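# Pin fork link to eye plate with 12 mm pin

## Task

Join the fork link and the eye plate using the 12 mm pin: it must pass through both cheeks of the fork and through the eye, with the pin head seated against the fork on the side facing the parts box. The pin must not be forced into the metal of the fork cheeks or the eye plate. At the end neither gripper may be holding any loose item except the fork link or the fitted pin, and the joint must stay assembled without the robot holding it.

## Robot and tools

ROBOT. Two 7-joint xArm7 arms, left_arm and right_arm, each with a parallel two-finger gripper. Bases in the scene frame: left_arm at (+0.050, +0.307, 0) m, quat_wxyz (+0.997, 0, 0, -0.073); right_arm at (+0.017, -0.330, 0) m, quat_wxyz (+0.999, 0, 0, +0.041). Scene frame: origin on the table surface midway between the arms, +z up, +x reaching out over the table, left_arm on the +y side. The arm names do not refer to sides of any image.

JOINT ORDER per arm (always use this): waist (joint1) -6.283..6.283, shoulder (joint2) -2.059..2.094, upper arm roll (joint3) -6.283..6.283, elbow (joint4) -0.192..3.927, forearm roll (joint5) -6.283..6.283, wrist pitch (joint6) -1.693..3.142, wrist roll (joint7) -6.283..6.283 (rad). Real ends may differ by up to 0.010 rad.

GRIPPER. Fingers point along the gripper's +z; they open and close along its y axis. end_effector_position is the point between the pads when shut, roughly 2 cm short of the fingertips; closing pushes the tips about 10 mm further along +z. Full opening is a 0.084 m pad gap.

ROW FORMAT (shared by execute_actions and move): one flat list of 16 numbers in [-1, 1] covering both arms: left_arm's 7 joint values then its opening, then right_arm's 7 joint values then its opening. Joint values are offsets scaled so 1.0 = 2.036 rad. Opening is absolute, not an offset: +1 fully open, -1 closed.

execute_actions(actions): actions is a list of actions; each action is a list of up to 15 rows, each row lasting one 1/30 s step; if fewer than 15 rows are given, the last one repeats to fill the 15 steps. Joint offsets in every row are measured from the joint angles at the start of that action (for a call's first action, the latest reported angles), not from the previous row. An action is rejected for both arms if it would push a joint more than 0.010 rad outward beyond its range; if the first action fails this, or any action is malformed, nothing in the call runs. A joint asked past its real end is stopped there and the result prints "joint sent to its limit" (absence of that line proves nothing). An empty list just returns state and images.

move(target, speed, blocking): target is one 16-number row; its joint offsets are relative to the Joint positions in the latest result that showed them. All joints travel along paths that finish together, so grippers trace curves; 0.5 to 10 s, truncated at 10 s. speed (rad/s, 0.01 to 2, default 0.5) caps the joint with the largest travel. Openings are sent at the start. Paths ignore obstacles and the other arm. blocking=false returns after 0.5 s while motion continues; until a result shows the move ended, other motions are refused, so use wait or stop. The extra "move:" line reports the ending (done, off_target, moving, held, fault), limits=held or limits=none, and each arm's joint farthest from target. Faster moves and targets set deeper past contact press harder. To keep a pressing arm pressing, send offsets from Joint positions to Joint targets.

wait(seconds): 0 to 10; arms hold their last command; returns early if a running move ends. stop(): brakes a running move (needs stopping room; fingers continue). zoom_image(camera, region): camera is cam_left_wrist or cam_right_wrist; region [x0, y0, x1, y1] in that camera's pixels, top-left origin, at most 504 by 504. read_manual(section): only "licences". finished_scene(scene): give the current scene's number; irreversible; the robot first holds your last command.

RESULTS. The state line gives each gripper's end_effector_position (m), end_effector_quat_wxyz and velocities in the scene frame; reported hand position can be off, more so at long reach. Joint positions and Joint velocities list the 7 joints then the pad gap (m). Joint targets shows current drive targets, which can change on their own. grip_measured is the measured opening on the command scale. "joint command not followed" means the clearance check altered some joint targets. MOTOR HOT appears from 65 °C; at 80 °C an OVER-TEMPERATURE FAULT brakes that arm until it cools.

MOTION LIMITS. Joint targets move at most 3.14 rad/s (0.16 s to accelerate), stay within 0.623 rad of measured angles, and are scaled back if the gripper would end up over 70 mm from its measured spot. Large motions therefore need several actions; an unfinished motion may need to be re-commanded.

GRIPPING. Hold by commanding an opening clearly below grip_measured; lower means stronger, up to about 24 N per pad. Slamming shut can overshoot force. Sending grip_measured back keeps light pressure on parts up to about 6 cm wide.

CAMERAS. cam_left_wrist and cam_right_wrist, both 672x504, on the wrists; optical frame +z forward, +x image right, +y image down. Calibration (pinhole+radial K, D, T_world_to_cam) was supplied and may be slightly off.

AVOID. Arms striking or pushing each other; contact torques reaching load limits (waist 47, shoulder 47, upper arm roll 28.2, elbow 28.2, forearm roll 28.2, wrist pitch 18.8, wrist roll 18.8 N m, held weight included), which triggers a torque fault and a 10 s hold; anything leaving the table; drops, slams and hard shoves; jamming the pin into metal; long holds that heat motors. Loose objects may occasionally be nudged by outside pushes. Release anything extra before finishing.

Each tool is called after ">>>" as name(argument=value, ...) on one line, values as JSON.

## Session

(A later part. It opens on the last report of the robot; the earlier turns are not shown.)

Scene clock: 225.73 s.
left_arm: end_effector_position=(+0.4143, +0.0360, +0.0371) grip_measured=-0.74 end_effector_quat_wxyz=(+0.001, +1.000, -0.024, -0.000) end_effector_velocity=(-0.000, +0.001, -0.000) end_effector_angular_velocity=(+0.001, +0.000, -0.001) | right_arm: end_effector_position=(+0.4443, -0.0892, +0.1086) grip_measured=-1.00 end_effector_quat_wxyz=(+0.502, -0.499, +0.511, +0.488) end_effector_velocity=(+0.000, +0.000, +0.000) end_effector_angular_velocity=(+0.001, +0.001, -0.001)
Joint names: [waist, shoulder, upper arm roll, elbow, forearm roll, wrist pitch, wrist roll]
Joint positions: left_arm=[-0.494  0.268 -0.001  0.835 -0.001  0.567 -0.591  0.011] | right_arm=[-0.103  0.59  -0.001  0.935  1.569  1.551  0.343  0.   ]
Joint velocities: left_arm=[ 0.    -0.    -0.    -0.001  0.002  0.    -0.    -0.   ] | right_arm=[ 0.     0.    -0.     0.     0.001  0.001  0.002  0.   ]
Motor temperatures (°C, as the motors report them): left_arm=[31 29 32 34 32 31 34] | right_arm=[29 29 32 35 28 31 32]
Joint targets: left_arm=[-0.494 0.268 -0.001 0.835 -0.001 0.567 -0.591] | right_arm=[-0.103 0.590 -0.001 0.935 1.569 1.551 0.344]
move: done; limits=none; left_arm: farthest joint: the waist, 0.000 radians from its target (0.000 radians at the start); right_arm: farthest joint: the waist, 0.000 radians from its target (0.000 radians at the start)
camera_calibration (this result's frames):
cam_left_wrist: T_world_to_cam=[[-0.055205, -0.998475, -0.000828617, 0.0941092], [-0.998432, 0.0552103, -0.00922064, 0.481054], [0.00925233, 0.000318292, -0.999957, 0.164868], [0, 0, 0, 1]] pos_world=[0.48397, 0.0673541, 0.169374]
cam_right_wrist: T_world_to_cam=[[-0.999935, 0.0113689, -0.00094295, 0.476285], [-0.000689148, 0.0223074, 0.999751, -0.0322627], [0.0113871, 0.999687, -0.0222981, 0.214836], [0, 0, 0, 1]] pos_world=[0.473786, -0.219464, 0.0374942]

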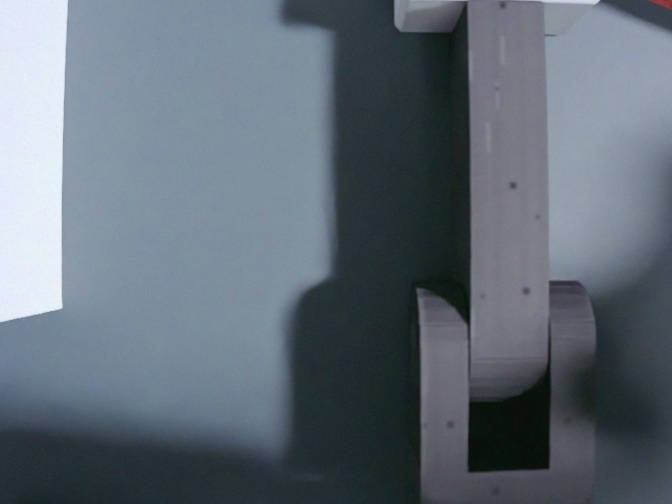

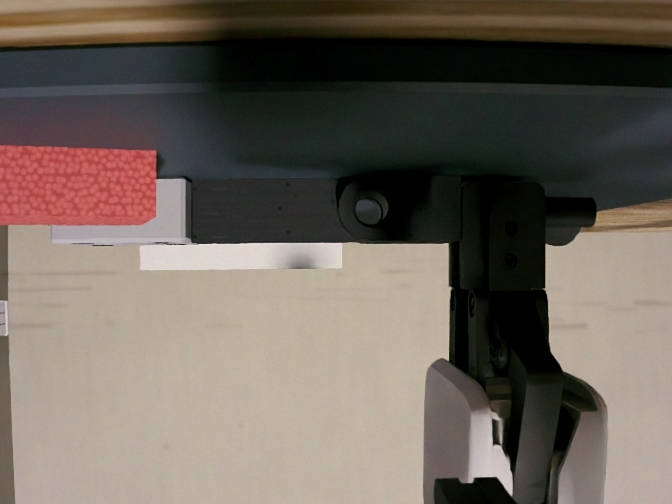

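>>> move(target=[-0.0005,-0.0008,0,-0.0012,0,-0.0004,-0.0005,-1, 0,0,0,0,0,0,0,-1], speed=0.01)

>>> move(target=[0,0,0,0,0,0,0,-0.3, 0,0,0,0,0,0,0,-1])

>>> move(target=[0,-0.07,0,0.014,0,0.084,0,-0.3, 0,0,0,0,0,0,0,-1], speed=0.2)

>>> move(target=[0.1827,-0.1985,0,-0.216,0,-0.0175,0.689,-0.3, 0,0,0,0,0,0,0,-1], speed=0.7)

>>> zoom_image(camera="cam_right_wrist", region=[330,170,410,250])

Scene clock: 250.07 s.
left_arm: end_effector_position=(+0.4135, +0.0360, +0.0371) grip_measured=-0.74 end_effector_quat_wxyz=(+0.001, +1.000, -0.024, -0.000) end_effector_velocity=(-0.000, +0.001, -0.000) end_effector_angular_velocity=(+0.001, +0.001, +0.002) | right_arm: end_effector_position=(+0.4443, -0.0892, +0.1086) grip_measured=-1.00 end_effector_quat_wxyz=(+0.502, -0.499, +0.511, +0.488) end_effector_velocity=(+0.000, +0.000, +0.000) end_effector_angular_velocity=(+0.001, -0.001, -0.001)
Joint names: [waist, shoulder, upper arm roll, elbow, forearm roll, wrist pitch, wrist roll]
Joint positions: left_arm=[-0.495  0.266 -0.001  0.833 -0.001  0.566 -0.592  0.011] | right_arm=[-0.103  0.59  -0.001  0.935  1.569  1.551  0.343  0.   ]
Joint velocities: left_arm=[ 0.    -0.001  0.001 -0.002 -0.     0.    -0.    -0.   ] | right_arm=[ 0.    -0.     0.     0.     0.002  0.    -0.001  0.   ]
Motor temperatures (°C, as the motors report them): left_arm=[31 29 32 34 32 31 34] | right_arm=[29 29 32 35 28 31 32]
Joint targets: left_arm=[-0.495 0.266 -0.001 0.833 -0.001 0.566 -0.592] | right_arm=[-0.103 0.590 -0.001 0.935 1.569 1.551 0.343]
move: done; limits=none; left_arm: farthest joint: the elbow, 0.001 radians from its target (0.003 radians at the start); right_arm: farthest joint: the waist, 0.000 radians from its target (0.000 radians at the start)
camera_calibration (this result's frames):
cam_left_wrist: T_world_to_cam=[[-0.0552162, -0.998474, -0.000832069, 0.0940818], [-0.998432, 0.0552215, -0.00921626, 0.480304], [0.00924815, 0.000321877, -0.999957, 0.164881], [0, 0, 0, 1]] pos_world=[0.483221, 0.067362, 0.169379]
cam_right_wrist: T_world_to_cam=[[-0.999935, 0.0113688, -0.000932166, 0.476285], [-0.000678384, 0.0223061, 0.999751, -0.0322682], [0.0113867, 0.999687, -0.022297, 0.214836], [0, 0, 0, 1]] pos_world=[0.473786, -0.219464, 0.0374944]

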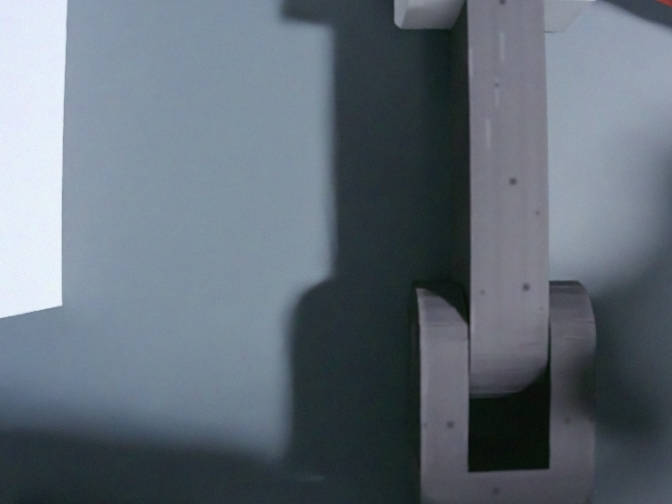

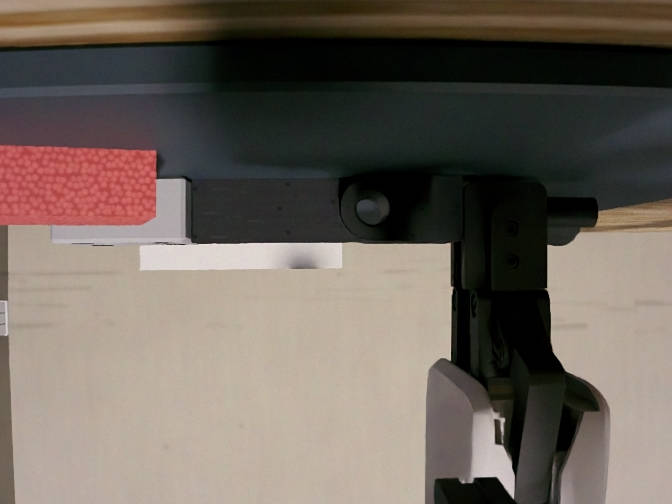

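Scene clock: 250.57 s.
left_arm: end_effector_position=(+0.4136, +0.0359, +0.0372) grip_measured=-0.32 end_effector_quat_wxyz=(+0.001, +1.000, -0.024, +0.000) end_effector_velocity=(+0.000, +0.001, -0.000) end_effector_angular_velocity=(+0.001, +0.001, +0.002) | right_arm: end_effector_position=(+0.4443, -0.0892, +0.1086) grip_measured=-1.00 end_effector_quat_wxyz=(+0.502, -0.499, +0.511, +0.488) end_effector_velocity=(-0.000, +0.000, -0.000) end_effector_angular_velocity=(-0.001, +0.000, +0.002)
Joint names: [waist, shoulder, upper arm roll, elbow, forearm roll, wrist pitch, wrist roll]
Joint positions: left_arm=[-0.495  0.266 -0.001  0.833 -0.001  0.566 -0.592  0.03 ] | right_arm=[-0.103  0.59  -0.001  0.935  1.569  1.551  0.343  0.   ]
Joint velocities: left_arm=[ 0.     0.001  0.001  0.    -0.001  0.    -0.     0.   ] | right_arm=[ 0.    -0.    -0.    -0.    -0.001 -0.     0.     0.   ]
Motor temperatures (°C, as the motors report them): left_arm=[31 29 32 34 32 31 34] | right_arm=[29 29 32 35 28 31 32]
Joint targets: left_arm=[-0.495 0.266 -0.001 0.833 -0.001 0.566 -0.592] | right_arm=[-0.103 0.590 -0.001 0.935 1.569 1.551 0.343]
move: done; limits=none; left_arm: farthest joint: the waist, 0.000 radians from its target (0.000 radians at the start); right_arm: farthest joint: the waist, 0.000 radians from its target (0.000 radians at the start)
camera_calibration (this result's frames):
cam_left_wrist: T_world_to_cam=[[-0.0552098, -0.998475, -0.000727163, 0.094042], [-0.99843, 0.0552142, -0.00937944, 0.480368], [0.00940528, 0.000208184, -0.999956, 0.164885], [0, 0, 0, 1]] pos_world=[0.483255, 0.067341, 0.169452]
cam_right_wrist: T_world_to_cam=[[-0.999935, 0.0113687, -0.000932209, 0.476285], [-0.000678428, 0.0223062, 0.999751, -0.0322681], [0.0113867, 0.999687, -0.022297, 0.214836], [0, 0, 0, 1]] pos_world=[0.473786, -0.219464, 0.0374943]

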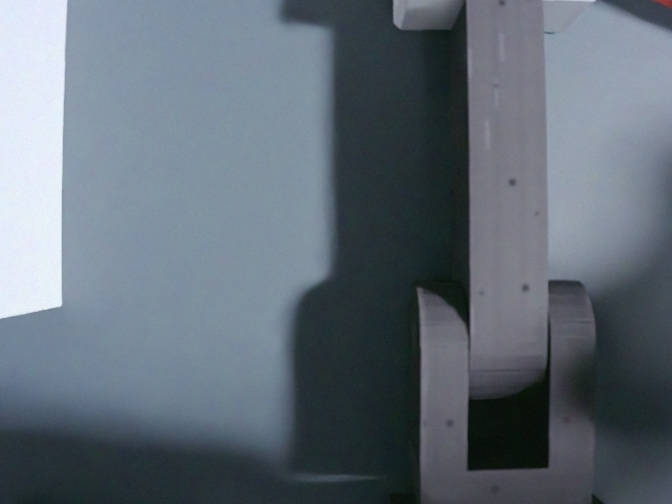

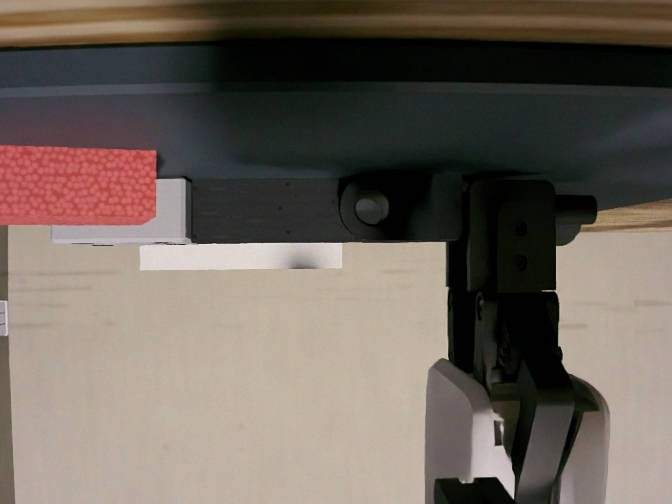

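Scene clock: 251.97 s.
left_arm: end_effector_position=(+0.4127, +0.0366, +0.0984) grip_measured=-0.32 end_effector_quat_wxyz=(+0.001, +1.000, -0.024, -0.000) end_effector_velocity=(+0.000, +0.001, +0.001) end_effector_angular_velocity=(+0.001, -0.001, +0.001) | right_arm: end_effector_position=(+0.4443, -0.0892, +0.1086) grip_measured=-1.00 end_effector_quat_wxyz=(+0.502, -0.499, +0.511, +0.488) end_effector_velocity=(+0.000, -0.000, +0.000) end_effector_angular_velocity=(+0.001, +0.001, -0.001)
Joint names: [waist, shoulder, upper arm roll, elbow, forearm roll, wrist pitch, wrist roll]
Joint positions: left_arm=[-0.495  0.124 -0.001  0.861 -0.001  0.737 -0.592  0.03 ] | right_arm=[-0.103  0.59  -0.001  0.935  1.569  1.551  0.343  0.   ]
Joint velocities: left_arm=[-0.    -0.003  0.002 -0.     0.002  0.003 -0.001 -0.   ] | right_arm=[-0.001  0.     0.    -0.     0.001  0.001  0.001  0.   ]
Motor temperatures (°C, as the motors report them): left_arm=[31 29 32 34 32 31 34] | right_arm=[29 29 32 35 28 31 32]
Joint targets: left_arm=[-0.495 0.124 -0.001 0.862 -0.001 0.737 -0.592] | right_arm=[-0.103 0.590 -0.001 0.935 1.569 1.551 0.343]
move: done; limits=none; left_arm: farthest joint: the shoulder, 0.001 radians from its target (0.143 radians at the start); right_arm: farthest joint: the waist, 0.000 radians from its target (0.000 radians at the start)
camera_calibration (this result's frames):
cam_left_wrist: T_world_to_cam=[[-0.0553664, -0.998466, -0.000907961, 0.0947748], [-0.998425, 0.0553724, -0.00907356, 0.479953], [0.00910992, 0.00040416, -0.999958, 0.226217], [0, 0, 0, 1]] pos_world=[0.482383, 0.0679618, 0.230649]
cam_right_wrist: T_world_to_cam=[[-0.999935, 0.0113685, -0.000932311, 0.476285], [-0.000678533, 0.0223064, 0.999751, -0.032268], [0.0113865, 0.999687, -0.0222972, 0.214837], [0, 0, 0, 1]] pos_world=[0.473786, -0.219464, 0.0374943]

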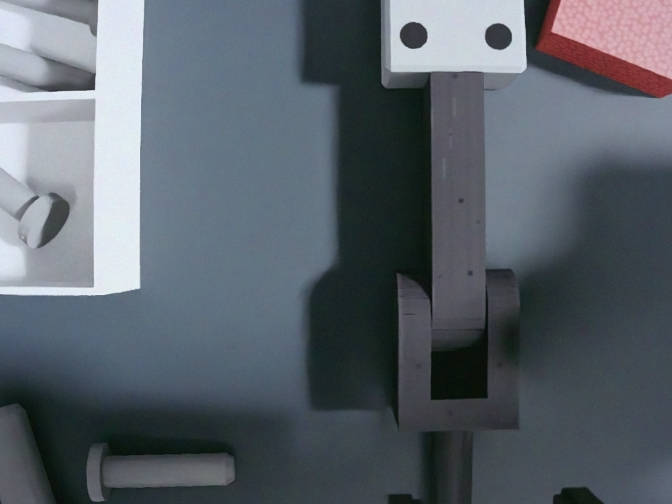

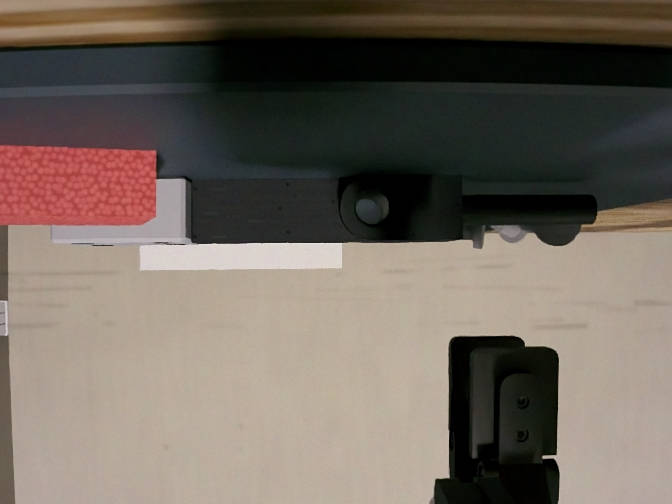

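Scene clock: 254.73 s.
left_arm: end_effector_position=(+0.3646, +0.2203, +0.1001) grip_measured=-0.32 end_effector_quat_wxyz=(+0.000, +0.858, -0.514, +0.000) end_effector_velocity=(+0.000, +0.001, +0.000) end_effector_angular_velocity=(+0.001, -0.001, -0.001) | right_arm: end_effector_position=(+0.4443, -0.0892, +0.1086) grip_measured=-1.00 end_effector_quat_wxyz=(+0.502, -0.499, +0.511, +0.488) end_effector_velocity=(+0.000, -0.000, +0.000) end_effector_angular_velocity=(+0.001, +0.000, -0.002)
Joint names: [waist, shoulder, upper arm roll, elbow, forearm roll, wrist pitch, wrist roll]
Joint positions: left_arm=[-0.123 -0.28  -0.001  0.422 -0.001  0.701  0.811  0.03 ] | right_arm=[-0.103  0.59  -0.001  0.935  1.569  1.551  0.343  0.   ]
Joint velocities: left_arm=[ 0.002 -0.001 -0.    -0.     0.001  0.001  0.001 -0.   ] | right_arm=[-0.     0.     0.    -0.     0.002  0.    -0.     0.   ]
Motor temperatures (°C, as the motors report them): left_arm=[31 29 32 34 32 31 34] | right_arm=[29 29 32 35 28 31 32]
Joint targets: left_arm=[-0.123 -0.280 -0.001 0.422 -0.001 0.701 0.811] | right_arm=[-0.103 0.590 -0.001 0.935 1.569 1.551 0.343]
move: done; limits=none; left_arm: farthest joint: the elbow, 0.001 radians from its target (0.440 radians at the start); right_arm: farthest joint: the waist, 0.000 radians from its target (0.000 radians at the start)
camera_calibration (this result's frames):
cam_left_wrist: T_world_to_cam=[[-0.884721, -0.466118, -0.00184749, 0.460769], [-0.46608, 0.884687, -0.00995068, 0.0450773], [0.00627265, -0.00794249, -0.999949, 0.231186], [0, 0, 0, 1]] pos_world=[0.427212, 0.17673, 0.232474]
cam_right_wrist: T_world_to_cam=[[-0.999935, 0.0113684, -0.000932195, 0.476285], [-0.000678419, 0.0223064, 0.999751, -0.032268], [0.0113863, 0.999687, -0.0222972, 0.214837], [0, 0, 0, 1]] pos_world=[0.473785, -0.219464, 0.0374942]

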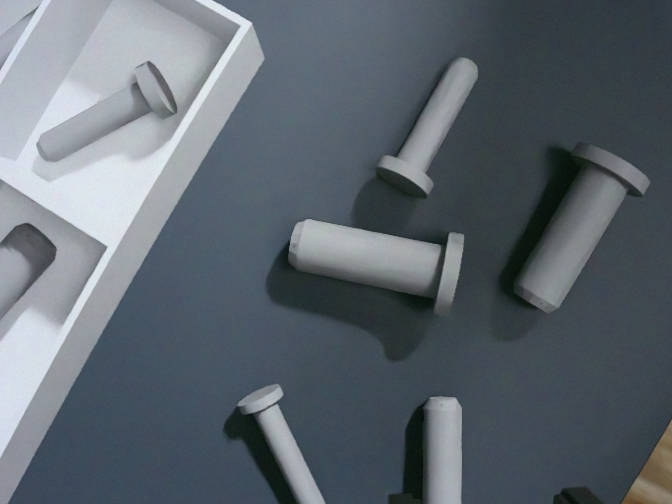

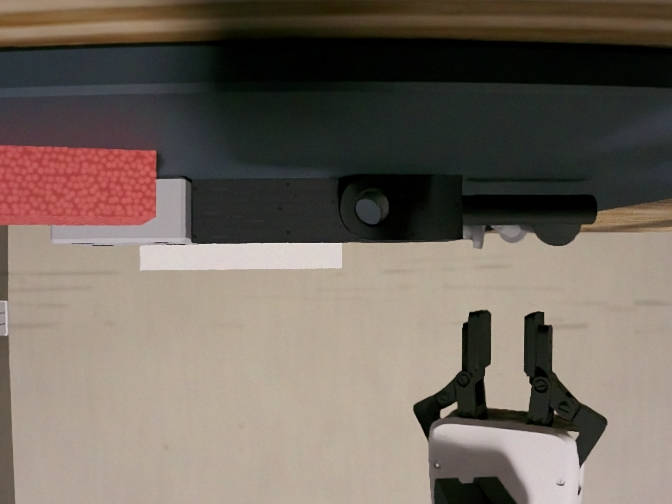

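Region (330, 170, 410, 250) of cam_right_wrist's 672x504 image, scaled by 6.300, with more detail than that image has.

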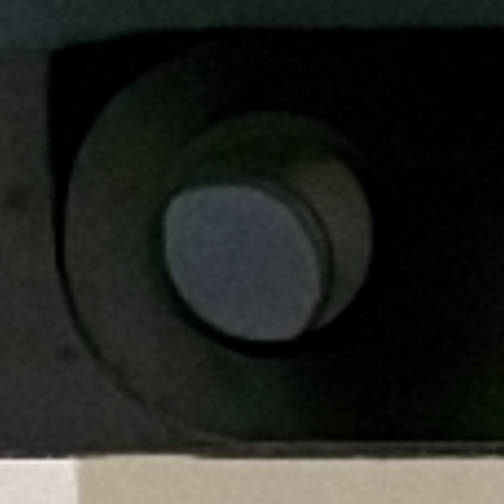

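>>> move(target=[0.0033,0.1067,0,-0.025,0,-0.1311,0.0033,-0.3, 0,0,0,0,0,0,0,-1], speed=0.12)

>>> move(target=[0,0,0,0,0,0,0,-1, 0,0,0,0,0,0,0,-1])

>>> move(target=[0,-0.1067,0,0.025,0,0.1311,0,-1, 0,0,0,0,0,0,0,-1], speed=0.3)

Scene clock: 269.53 s.
left_arm: end_effector_position=(+0.3636, +0.2229, +0.0332) grip_measured=-0.32 end_effector_quat_wxyz=(+0.000, +0.858, -0.514, -0.000) end_effector_velocity=(-0.000, -0.000, -0.001) end_effector_angular_velocity=(+0.000, -0.001, -0.004) | right_arm: end_effector_position=(+0.4443, -0.0892, +0.1086) grip_measured=-1.00 end_effector_quat_wxyz=(+0.502, -0.499, +0.511, +0.488) end_effector_velocity=(+0.000, +0.000, +0.000) end_effector_angular_velocity=(+0.001, +0.000, -0.001)
Joint names: [waist, shoulder, upper arm roll, elbow, forearm roll, wrist pitch, wrist roll]
Joint positions: left_arm=[-0.116 -0.063 -0.001  0.371 -0.001  0.435  0.817  0.03 ] | right_arm=[-0.103  0.59  -0.001  0.935  1.569  1.551  0.343  0.   ]
Joint velocities: left_arm=[-0.     0.003 -0.001 -0.001  0.002 -0.005  0.001 -0.   ] | right_arm=[ 0.    -0.    -0.     0.     0.001  0.001  0.     0.   ]
Motor temperatures (°C, as the motors report them): left_arm=[31 29 32 34 32 31 34] | right_arm=[29 29 32 35 28 31 32]
Joint targets: left_arm=[-0.116 -0.063 -0.001 0.371 -0.001 0.435 0.817] | right_arm=[-0.103 0.590 -0.001 0.935 1.569 1.551 0.343]
move: done; limits=none; left_arm: farthest joint: the shoulder, 0.001 radians from its target (0.217 radians at the start); right_arm: farthest joint: the waist, 0.000 radians from its target (0.000 radians at the start)
camera_calibration (this result's frames):
cam_left_wrist: T_world_to_cam=[[-0.884637, -0.466279, -0.00129901, 0.460921], [-0.466248, 0.884604, -0.00938497, 0.0417091], [0.00552512, -0.00769663, -0.999955, 0.164526], [0, 0, 0, 1]] pos_world=[0.426285, 0.179288, 0.165509]
cam_right_wrist: T_world_to_cam=[[-0.999935, 0.0113686, -0.000932129, 0.476285], [-0.00067835, 0.0223062, 0.999751, -0.0322681], [0.0113866, 0.999687, -0.0222971, 0.214836], [0, 0, 0, 1]] pos_world=[0.473785, -0.219464, 0.0374942]

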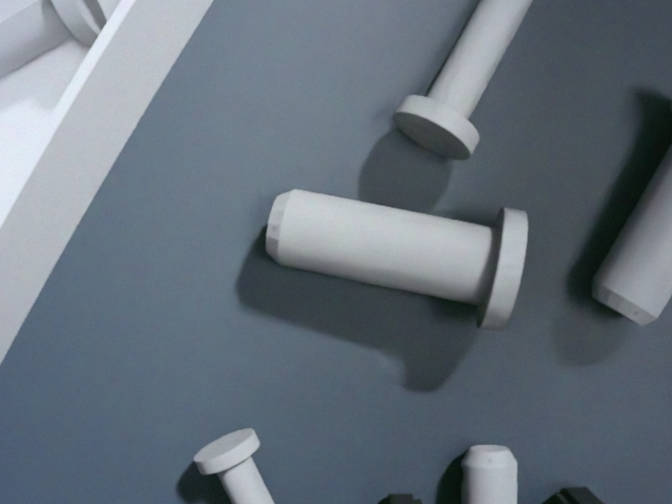

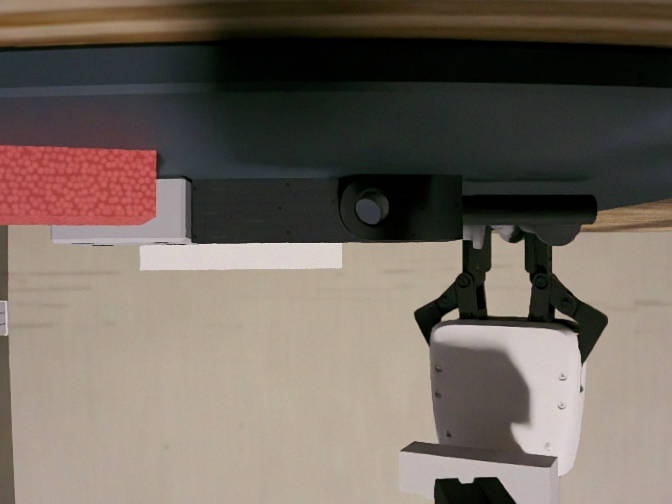

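Scene clock: 270.03 s.
left_arm: end_effector_position=(+0.3639, +0.2228, +0.0334) grip_measured=-0.74 end_effector_quat_wxyz=(+0.000, +0.858, -0.514, +0.000) end_effector_velocity=(-0.001, +0.000, -0.000) end_effector_angular_velocity=(+0.001, +0.002, -0.002) | right_arm: end_effector_position=(+0.4443, -0.0892, +0.1086) grip_measured=-1.00 end_effector_quat_wxyz=(+0.502, -0.499, +0.511, +0.488) end_effector_velocity=(+0.000, -0.000, -0.000) end_effector_angular_velocity=(-0.000, -0.000, -0.000)
Joint names: [waist, shoulder, upper arm roll, elbow, forearm roll, wrist pitch, wrist roll]
Joint positions: left_arm=[-0.116 -0.064 -0.001  0.372 -0.001  0.435  0.817  0.011] | right_arm=[-0.103  0.59  -0.001  0.935  1.569  1.551  0.343  0.   ]
Joint velocities: left_arm=[-0.001  0.     0.    -0.001  0.001  0.001  0.001  0.   ] | right_arm=[-0. -0.  0. -0. -0. -0. -0.  0.]
Motor temperatures (°C, as the motors report them): left_arm=[31 29 32 34 32 31 34] | right_arm=[29 29 32 35 28 31 32]
Joint targets: left_arm=[-0.116 -0.063 -0.001 0.371 -0.001 0.435 0.817] | right_arm=[-0.103 0.590 -0.001 0.935 1.569 1.551 0.343]
move: done; limits=none; left_arm: farthest joint: the shoulder, 0.001 radians from its target (0.000 radians at the start); right_arm: farthest joint: the waist, 0.000 radians from its target (0.000 radians at the start)
camera_calibration (this result's frames):
cam_left_wrist: T_world_to_cam=[[-0.884654, -0.466244, -0.00191275, 0.461175], [-0.466205, 0.884621, -0.00995126, 0.041941], [0.00633177, -0.00791169, -0.999949, 0.164468], [0, 0, 0, 1]] pos_world=[0.426492, 0.179219, 0.165759]
cam_right_wrist: T_world_to_cam=[[-0.999935, 0.0113688, -0.000932139, 0.476285], [-0.000678357, 0.0223062, 0.999751, -0.0322681], [0.0113868, 0.999687, -0.022297, 0.214836], [0, 0, 0, 1]] pos_world=[0.473785, -0.219464, 0.0374942]

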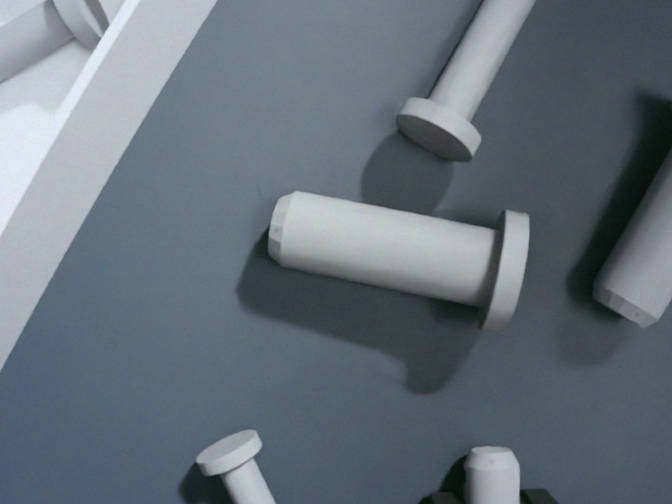

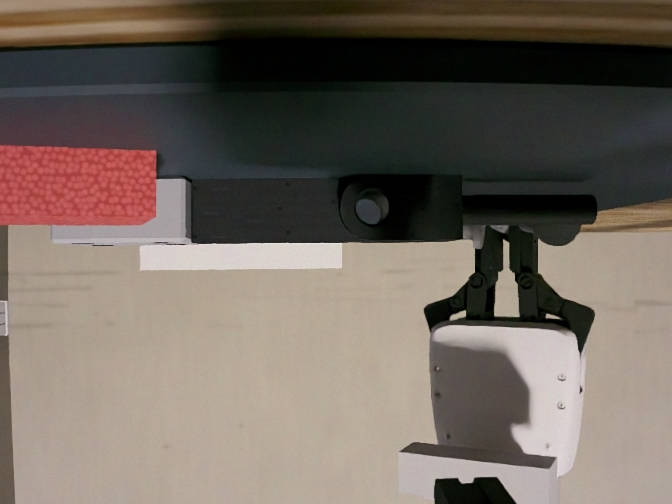

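Scene clock: 271.53 s.
left_arm: end_effector_position=(+0.3655, +0.2224, +0.1005) grip_measured=-0.74 end_effector_quat_wxyz=(+0.000, +0.858, -0.514, +0.001) end_effector_velocity=(+0.001, +0.000, +0.001) end_effector_angular_velocity=(-0.002, -0.002, +0.003) | right_arm: end_effector_position=(+0.4443, -0.0892, +0.1086) grip_measured=-1.00 end_effector_quat_wxyz=(+0.502, -0.499, +0.511, +0.488) end_effector_velocity=(+0.000, -0.000, -0.000) end_effector_angular_velocity=(+0.000, -0.000, -0.002)
Joint names: [waist, shoulder, upper arm roll, elbow, forearm roll, wrist pitch, wrist roll]
Joint positions: left_arm=[-0.116 -0.28  -0.001  0.422 -0.001  0.702  0.817  0.011] | right_arm=[-0.103  0.59  -0.001  0.935  1.569  1.551  0.343  0.   ]
Joint velocities: left_arm=[ 0.    -0.003  0.001  0.002 -0.002  0.002 -0.     0.   ] | right_arm=[-0.     0.001 -0.     0.     0.002 -0.    -0.001  0.   ]
Motor temperatures (°C, as the motors report them): left_arm=[31 29 32 34 32 31 34] | right_arm=[29 29 32 35 28 31 32]
Joint targets: left_arm=[-0.116 -0.281 -0.001 0.423 -0.001 0.702 0.817] | right_arm=[-0.103 0.590 -0.001 0.935 1.569 1.551 0.343]
move: done; limits=none; left_arm: farthest joint: the shoulder, 0.001 radians from its target (0.218 radians at the start); right_arm: farthest joint: the waist, 0.000 radians from its target (0.000 radians at the start)
camera_calibration (this result's frames):
cam_left_wrist: T_world_to_cam=[[-0.884713, -0.466128, -0.00254402, 0.462543], [-0.46608, 0.884679, -0.010592, 0.043755], [0.00718786, -0.00818514, -0.999941, 0.231249], [0, 0, 0, 1]] pos_world=[0.427949, 0.178788, 0.232876]
cam_right_wrist: T_world_to_cam=[[-0.999935, 0.011369, -0.00093226, 0.476285], [-0.000678473, 0.0223061, 0.999751, -0.032268], [0.011387, 0.999687, -0.022297, 0.214836], [0, 0, 0, 1]] pos_world=[0.473785, -0.219464, 0.0374942]

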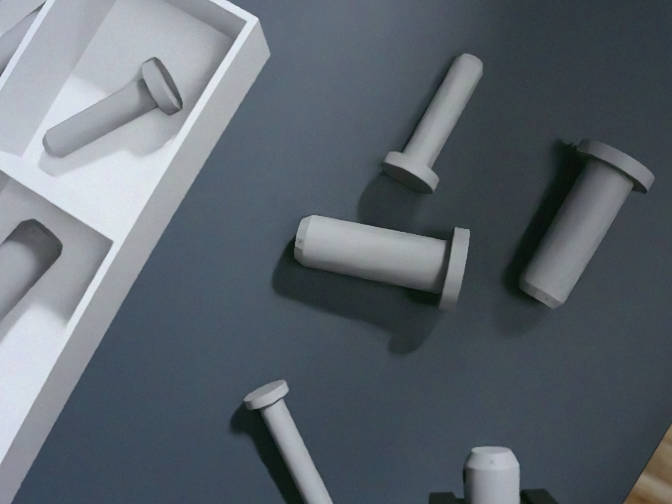

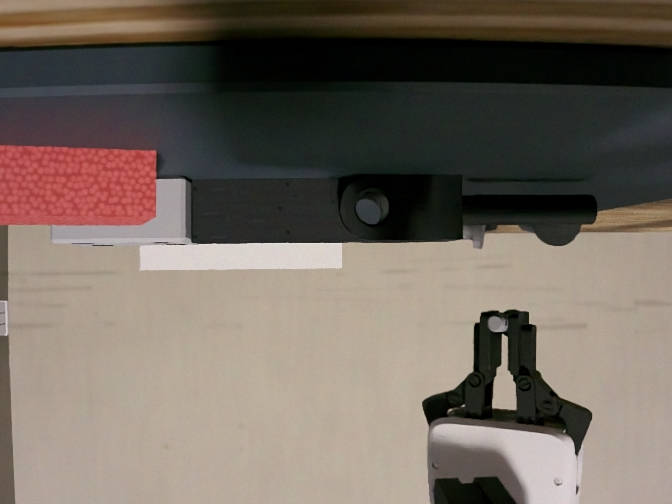

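>>> move(target=[-0.1017,0.2156,0,0.2397,-0.054,0.0074,0.2083,-1, 0,0,0,0,0,0,0,-1], speed=0.4)

>>> move(target=[0,0.066,0,-0.0155,0,-0.0815,0,-1, 0,0,0,0,0,0,0,-1], speed=0.1)

>>> zoom_image(camera="cam_right_wrist", region=[330,170,410,250])

Scene clock: 296.87 s.
left_arm: end_effector_position=(+0.4676, +0.0821, +0.1027) grip_measured=-0.74 end_effector_quat_wxyz=(+0.028, +0.686, -0.726, +0.030) end_effector_velocity=(+0.001, -0.001, +0.000) end_effector_angular_velocity=(-0.001, -0.001, -0.003) | right_arm: end_effector_position=(+0.4443, -0.0892, +0.1086) grip_measured=-1.00 end_effector_quat_wxyz=(+0.502, -0.499, +0.511, +0.488) end_effector_velocity=(+0.001, -0.000, +0.000) end_effector_angular_velocity=(+0.001, -0.001, -0.002)
Joint names: [waist, shoulder, upper arm roll, elbow, forearm roll, wrist pitch, wrist roll]
Joint positions: left_arm=[-0.323  0.158 -0.001  0.91  -0.111  0.717  1.241  0.011] | right_arm=[-0.103  0.59  -0.001  0.935  1.569  1.551  0.343  0.   ]
Joint velocities: left_arm=[-0.001  0.003 -0.001  0.004 -0.001 -0.     0.002 -0.   ] | right_arm=[-0.001 -0.    -0.    -0.     0.001  0.    -0.001  0.   ]
Motor temperatures (°C, as the motors report them): left_arm=[31 28 32 34 32 31 34] | right_arm=[29 30 32 35 28 31 32]
Joint targets: left_arm=[-0.323 0.158 -0.001 0.910 -0.111 0.717 1.241] | right_arm=[-0.103 0.590 -0.001 0.935 1.569 1.551 0.343]
move: done; limits=none; left_arm: farthest joint: the shoulder, 0.001 radians from its target (0.440 radians at the start); right_arm: farthest joint: the waist, 0.000 radians from its target (0.000 radians at the start)
camera_calibration (this result's frames):
cam_left_wrist: T_world_to_cam=[[-0.997939, 0.0636272, -0.00829482, 0.497578], [0.0641199, 0.993738, -0.0915027, -0.0330837], [0.00242082, -0.091846, -0.99577, 0.240254], [0, 0, 0, 1]] pos_world=[0.498092, 0.0232834, 0.240338]
cam_right_wrist: T_world_to_cam=[[-0.999935, 0.0113689, -0.000932365, 0.476285], [-0.000678581, 0.0223062, 0.999751, -0.032268], [0.0113868, 0.999687, -0.0222971, 0.214836], [0, 0, 0, 1]] pos_world=[0.473785, -0.219464, 0.0374943]

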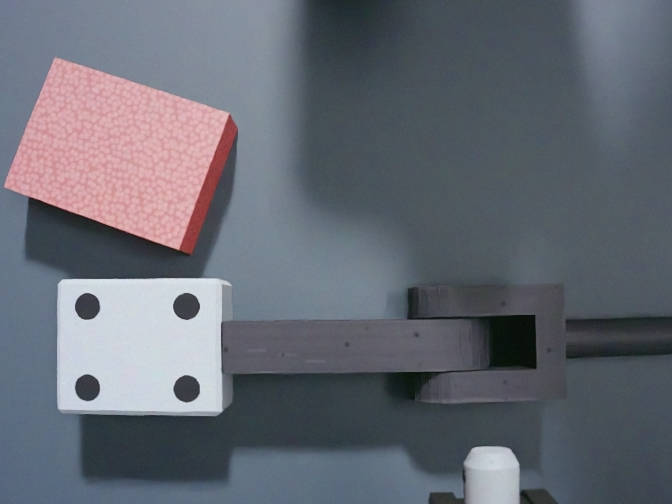

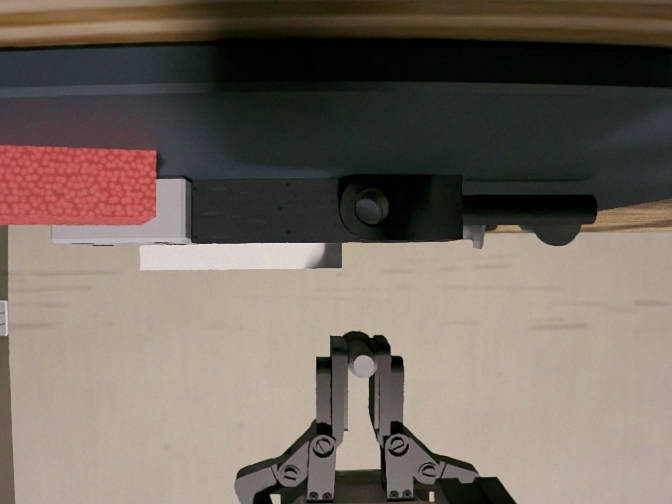

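Scene clock: 299.00 s.
left_arm: end_effector_position=(+0.4698, +0.0860, +0.0417) grip_measured=-0.74 end_effector_quat_wxyz=(+0.021, +0.690, -0.723, +0.028) end_effector_velocity=(-0.000, +0.000, -0.001) end_effector_angular_velocity=(+0.001, +0.001, -0.001) | right_arm: end_effector_position=(+0.4443, -0.0892, +0.1086) grip_measured=-1.00 end_effector_quat_wxyz=(+0.502, -0.499, +0.511, +0.488) end_effector_velocity=(-0.000, +0.000, +0.000) end_effector_angular_velocity=(+0.001, +0.001, +0.000)
Joint names: [waist, shoulder, upper arm roll, elbow, forearm roll, wrist pitch, wrist roll]
Joint positions: left_arm=[-0.323  0.292 -0.001  0.879 -0.111  0.551  1.241  0.011] | right_arm=[-0.103  0.59  -0.001  0.935  1.569  1.551  0.343  0.   ]
Joint velocities: left_arm=[ 0.001  0.003 -0.001 -0.001  0.002 -0.002 -0.001 -0.   ] | right_arm=[-0.     0.     0.     0.     0.     0.001  0.001  0.   ]
Motor temperatures (°C, as the motors report them): left_arm=[31 28 32 34 32 31 34] | right_arm=[29 30 32 35 28 31 32]
Joint targets: left_arm=[-0.323 0.292 -0.001 0.878 -0.111 0.551 1.241] | right_arm=[-0.103 0.590 -0.001 0.935 1.569 1.551 0.343]
move: done; limits=none; left_arm: farthest joint: the waist, 0.000 radians from its target (0.000 radians at the start); right_arm: farthest joint: the waist, 0.000 radians from its target (0.000 radians at the start)
camera_calibration (this result's frames):
cam_left_wrist: T_world_to_cam=[[-0.998539, 0.0523788, -0.0133077, 0.500464], [0.0532621, 0.995515, -0.0781818, -0.038336], [0.00915295, -0.0787764, -0.99685, 0.175671], [0, 0, 0, 1]] pos_world=[0.500167, 0.0257891, 0.17878]
cam_right_wrist: T_world_to_cam=[[-0.999935, 0.011369, -0.000932533, 0.476285], [-0.000678748, 0.0223061, 0.999751, -0.032268], [0.0113869, 0.999687, -0.0222969, 0.214836], [0, 0, 0, 1]] pos_world=[0.473786, -0.219464, 0.0374943]

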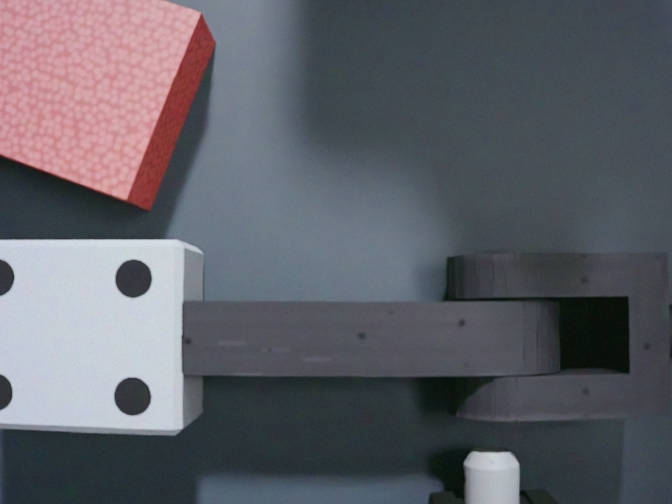

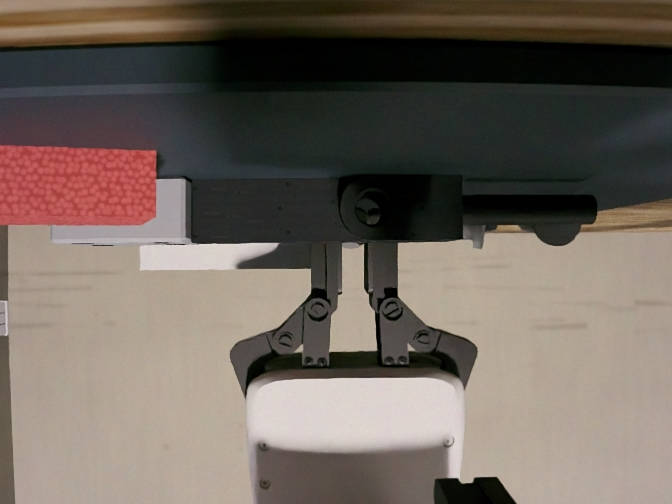

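Region (330, 170, 410, 250) of cam_right_wrist's 672x504 image, scaled by 6.300, with more detail than that image has.

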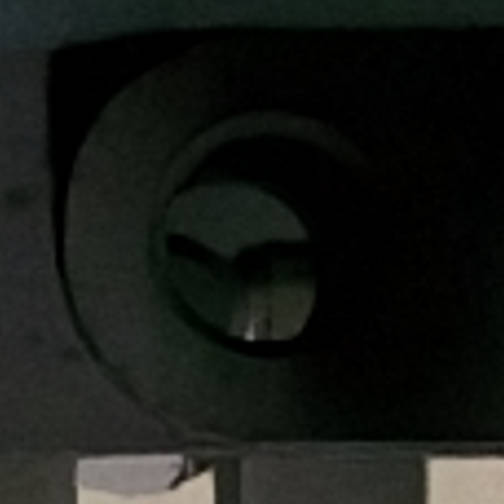

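>>> move(target=[-0.0044,0.0026,0,-0.0037,0,-0.0062,-0.0044,-1, 0,0,0,0,0,0,0,-1], speed=0.02)

>>> zoom_image(camera="cam_right_wrist", region=[330,170,410,250])

Scene clock: 311.27 s.
left_arm: end_effector_position=(+0.4665, +0.0835, +0.0378) grip_measured=-0.74 end_effector_quat_wxyz=(+0.021, +0.690, -0.723, +0.027) end_effector_velocity=(+0.001, -0.000, -0.000) end_effector_angular_velocity=(-0.000, -0.002, +0.001) | right_arm: end_effector_position=(+0.4443, -0.0892, +0.1086) grip_measured=-1.00 end_effector_quat_wxyz=(+0.502, -0.499, +0.511, +0.488) end_effector_velocity=(+0.000, +0.000, +0.000) end_effector_angular_velocity=(+0.001, -0.000, -0.002)
Joint names: [waist, shoulder, upper arm roll, elbow, forearm roll, wrist pitch, wrist roll]
Joint positions: left_arm=[-0.332  0.297 -0.001  0.871 -0.111  0.539  1.232  0.011] | right_arm=[-0.103  0.59  -0.001  0.935  1.569  1.551  0.343  0.   ]
Joint velocities: left_arm=[ 0.     0.001 -0.     0.001  0.001 -0.003 -0.001 -0.   ] | right_arm=[ 0.    -0.    -0.     0.     0.002  0.    -0.     0.   ]
Motor temperatures (°C, as the motors report them): left_arm=[31 29 32 34 32 31 34] | right_arm=[29 30 32 35 28 31 32]
Joint targets: left_arm=[-0.332 0.297 -0.001 0.871 -0.111 0.538 1.232] | right_arm=[-0.103 0.590 -0.001 0.935 1.569 1.551 0.343]
move: done; limits=none; left_arm: farthest joint: the waist, 0.000 radians from its target (0.009 radians at the start); right_arm: farthest joint: the waist, 0.000 radians from its target (0.000 radians at the start)
camera_calibration (this result's frames):
cam_left_wrist: T_world_to_cam=[[-0.998581, 0.0516661, -0.0129179, 0.497269], [0.0525116, 0.995637, -0.0771272, -0.0356259], [0.00887672, -0.0776961, -0.996938, 0.171652], [0, 0, 0, 1]] pos_world=[0.49691, 0.0231152, 0.174803]
cam_right_wrist: T_world_to_cam=[[-0.999935, 0.0113689, -0.000932591, 0.476285], [-0.000678807, 0.0223062, 0.999751, -0.0322679], [0.0113868, 0.999687, -0.022297, 0.214836], [0, 0, 0, 1]] pos_world=[0.473786, -0.219464, 0.0374943]

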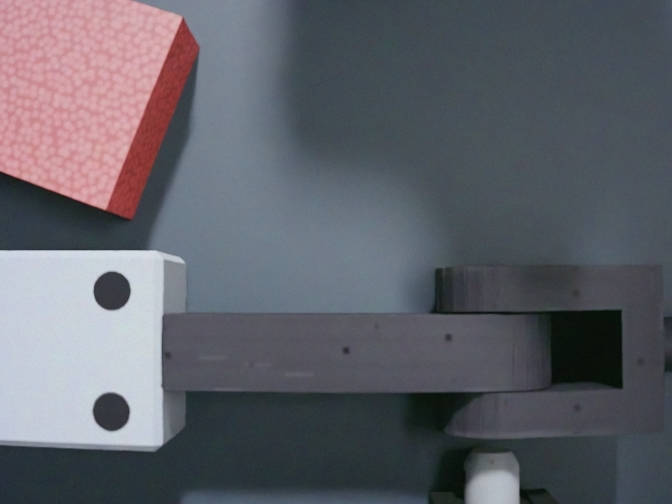

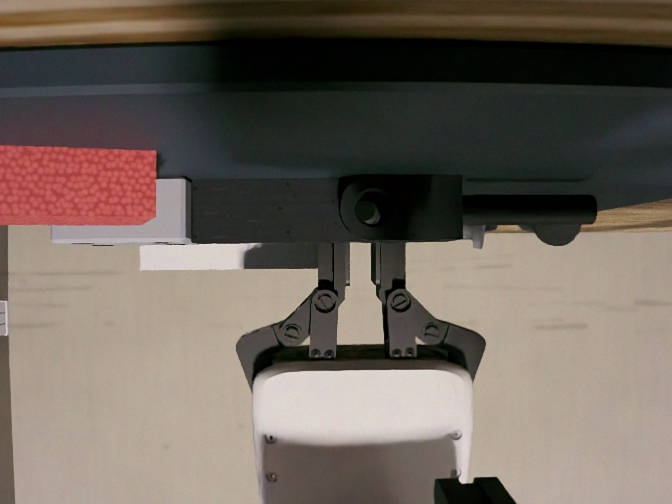

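Region (330, 170, 410, 250) of cam_right_wrist's 672x504 image, scaled by 6.300, with more detail than that image has.

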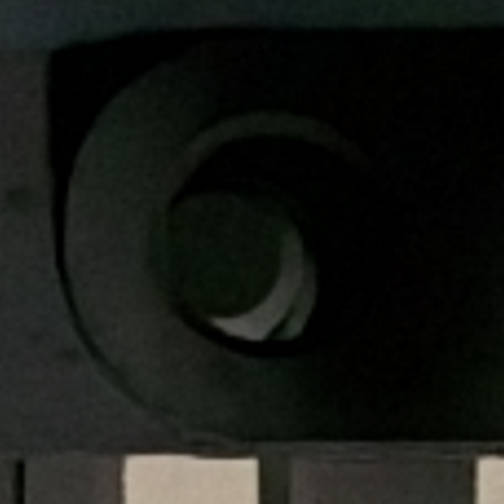

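>>> move(target=[-0.0067,0.0035,0,0.0053,0,0.0018,-0.0067,-1, 0,0,0,0,0,0,0,-1], speed=0.01)

>>> zoom_image(camera="cam_right_wrist", region=[330,170,410,250])

Scene clock: 320.53 s.
left_arm: end_effector_position=(+0.4659, +0.0768, +0.0378) grip_measured=-0.74 end_effector_quat_wxyz=(+0.021, +0.691, -0.722, +0.027) end_effector_velocity=(-0.000, -0.000, -0.000) end_effector_angular_velocity=(-0.000, +0.002, +0.004) | right_arm: end_effector_position=(+0.4443, -0.0892, +0.1086) grip_measured=-1.00 end_effector_quat_wxyz=(+0.502, -0.499, +0.511, +0.488) end_effector_velocity=(-0.000, +0.000, -0.000) end_effector_angular_velocity=(-0.000, +0.002, +0.001)
Joint names: [waist, shoulder, upper arm roll, elbow, forearm roll, wrist pitch, wrist roll]
Joint positions: left_arm=[-0.345  0.304 -0.001  0.882 -0.111  0.542  1.219  0.011] | right_arm=[-0.103  0.59  -0.001  0.935  1.569  1.551  0.343  0.   ]
Joint velocities: left_arm=[-0.002  0.001  0.002  0.001 -0.002  0.002 -0.002 -0.   ] | right_arm=[ 0.001  0.     0.    -0.    -0.    -0.     0.001  0.   ]
Motor temperatures (°C, as the motors report them): left_arm=[31 29 32 34 32 31 34] | right_arm=[29 30 32 35 28 31 32]
Joint targets: left_arm=[-0.346 0.304 -0.001 0.882 -0.111 0.542 1.219] | right_arm=[-0.103 0.590 -0.001 0.935 1.569 1.551 0.343]
move: done; limits=none; left_arm: farthest joint: the waist, 0.001 radians from its target (0.014 radians at the start); right_arm: farthest joint: the waist, 0.000 radians from its target (0.000 radians at the start)
camera_calibration (this result's frames):
cam_left_wrist: T_world_to_cam=[[-0.998605, 0.0514252, -0.0119414, 0.497066], [0.0521981, 0.995628, -0.0774557, -0.0288052], [0.00790603, -0.077971, -0.996924, 0.171573], [0, 0, 0, 1]] pos_world=[0.49652, 0.0164953, 0.17475]
cam_right_wrist: T_world_to_cam=[[-0.999935, 0.011369, -0.000932554, 0.476285], [-0.000678768, 0.0223062, 0.999751, -0.032268], [0.0113869, 0.999687, -0.022297, 0.214836], [0, 0, 0, 1]] pos_world=[0.473786, -0.219464, 0.0374943]

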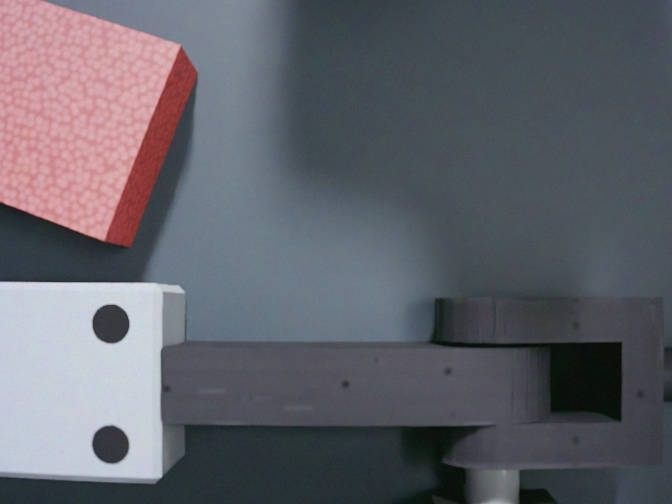

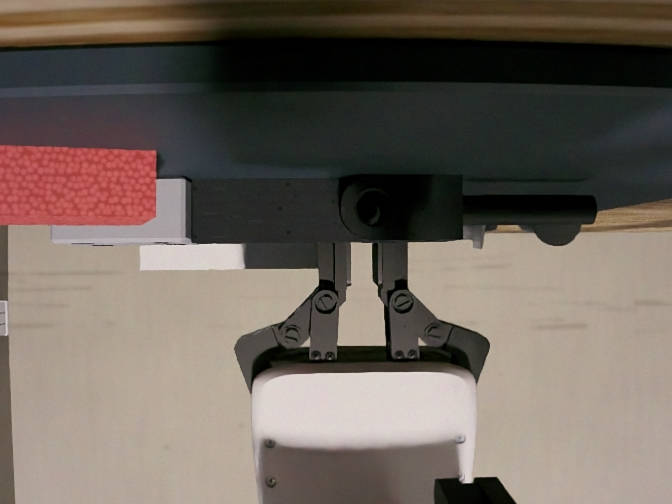

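Region (330, 170, 410, 250) of cam_right_wrist's 672x504 image, scaled by 6.300, with more detail than that image has.

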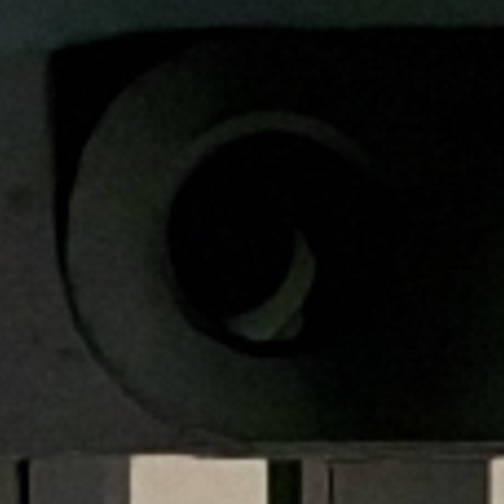

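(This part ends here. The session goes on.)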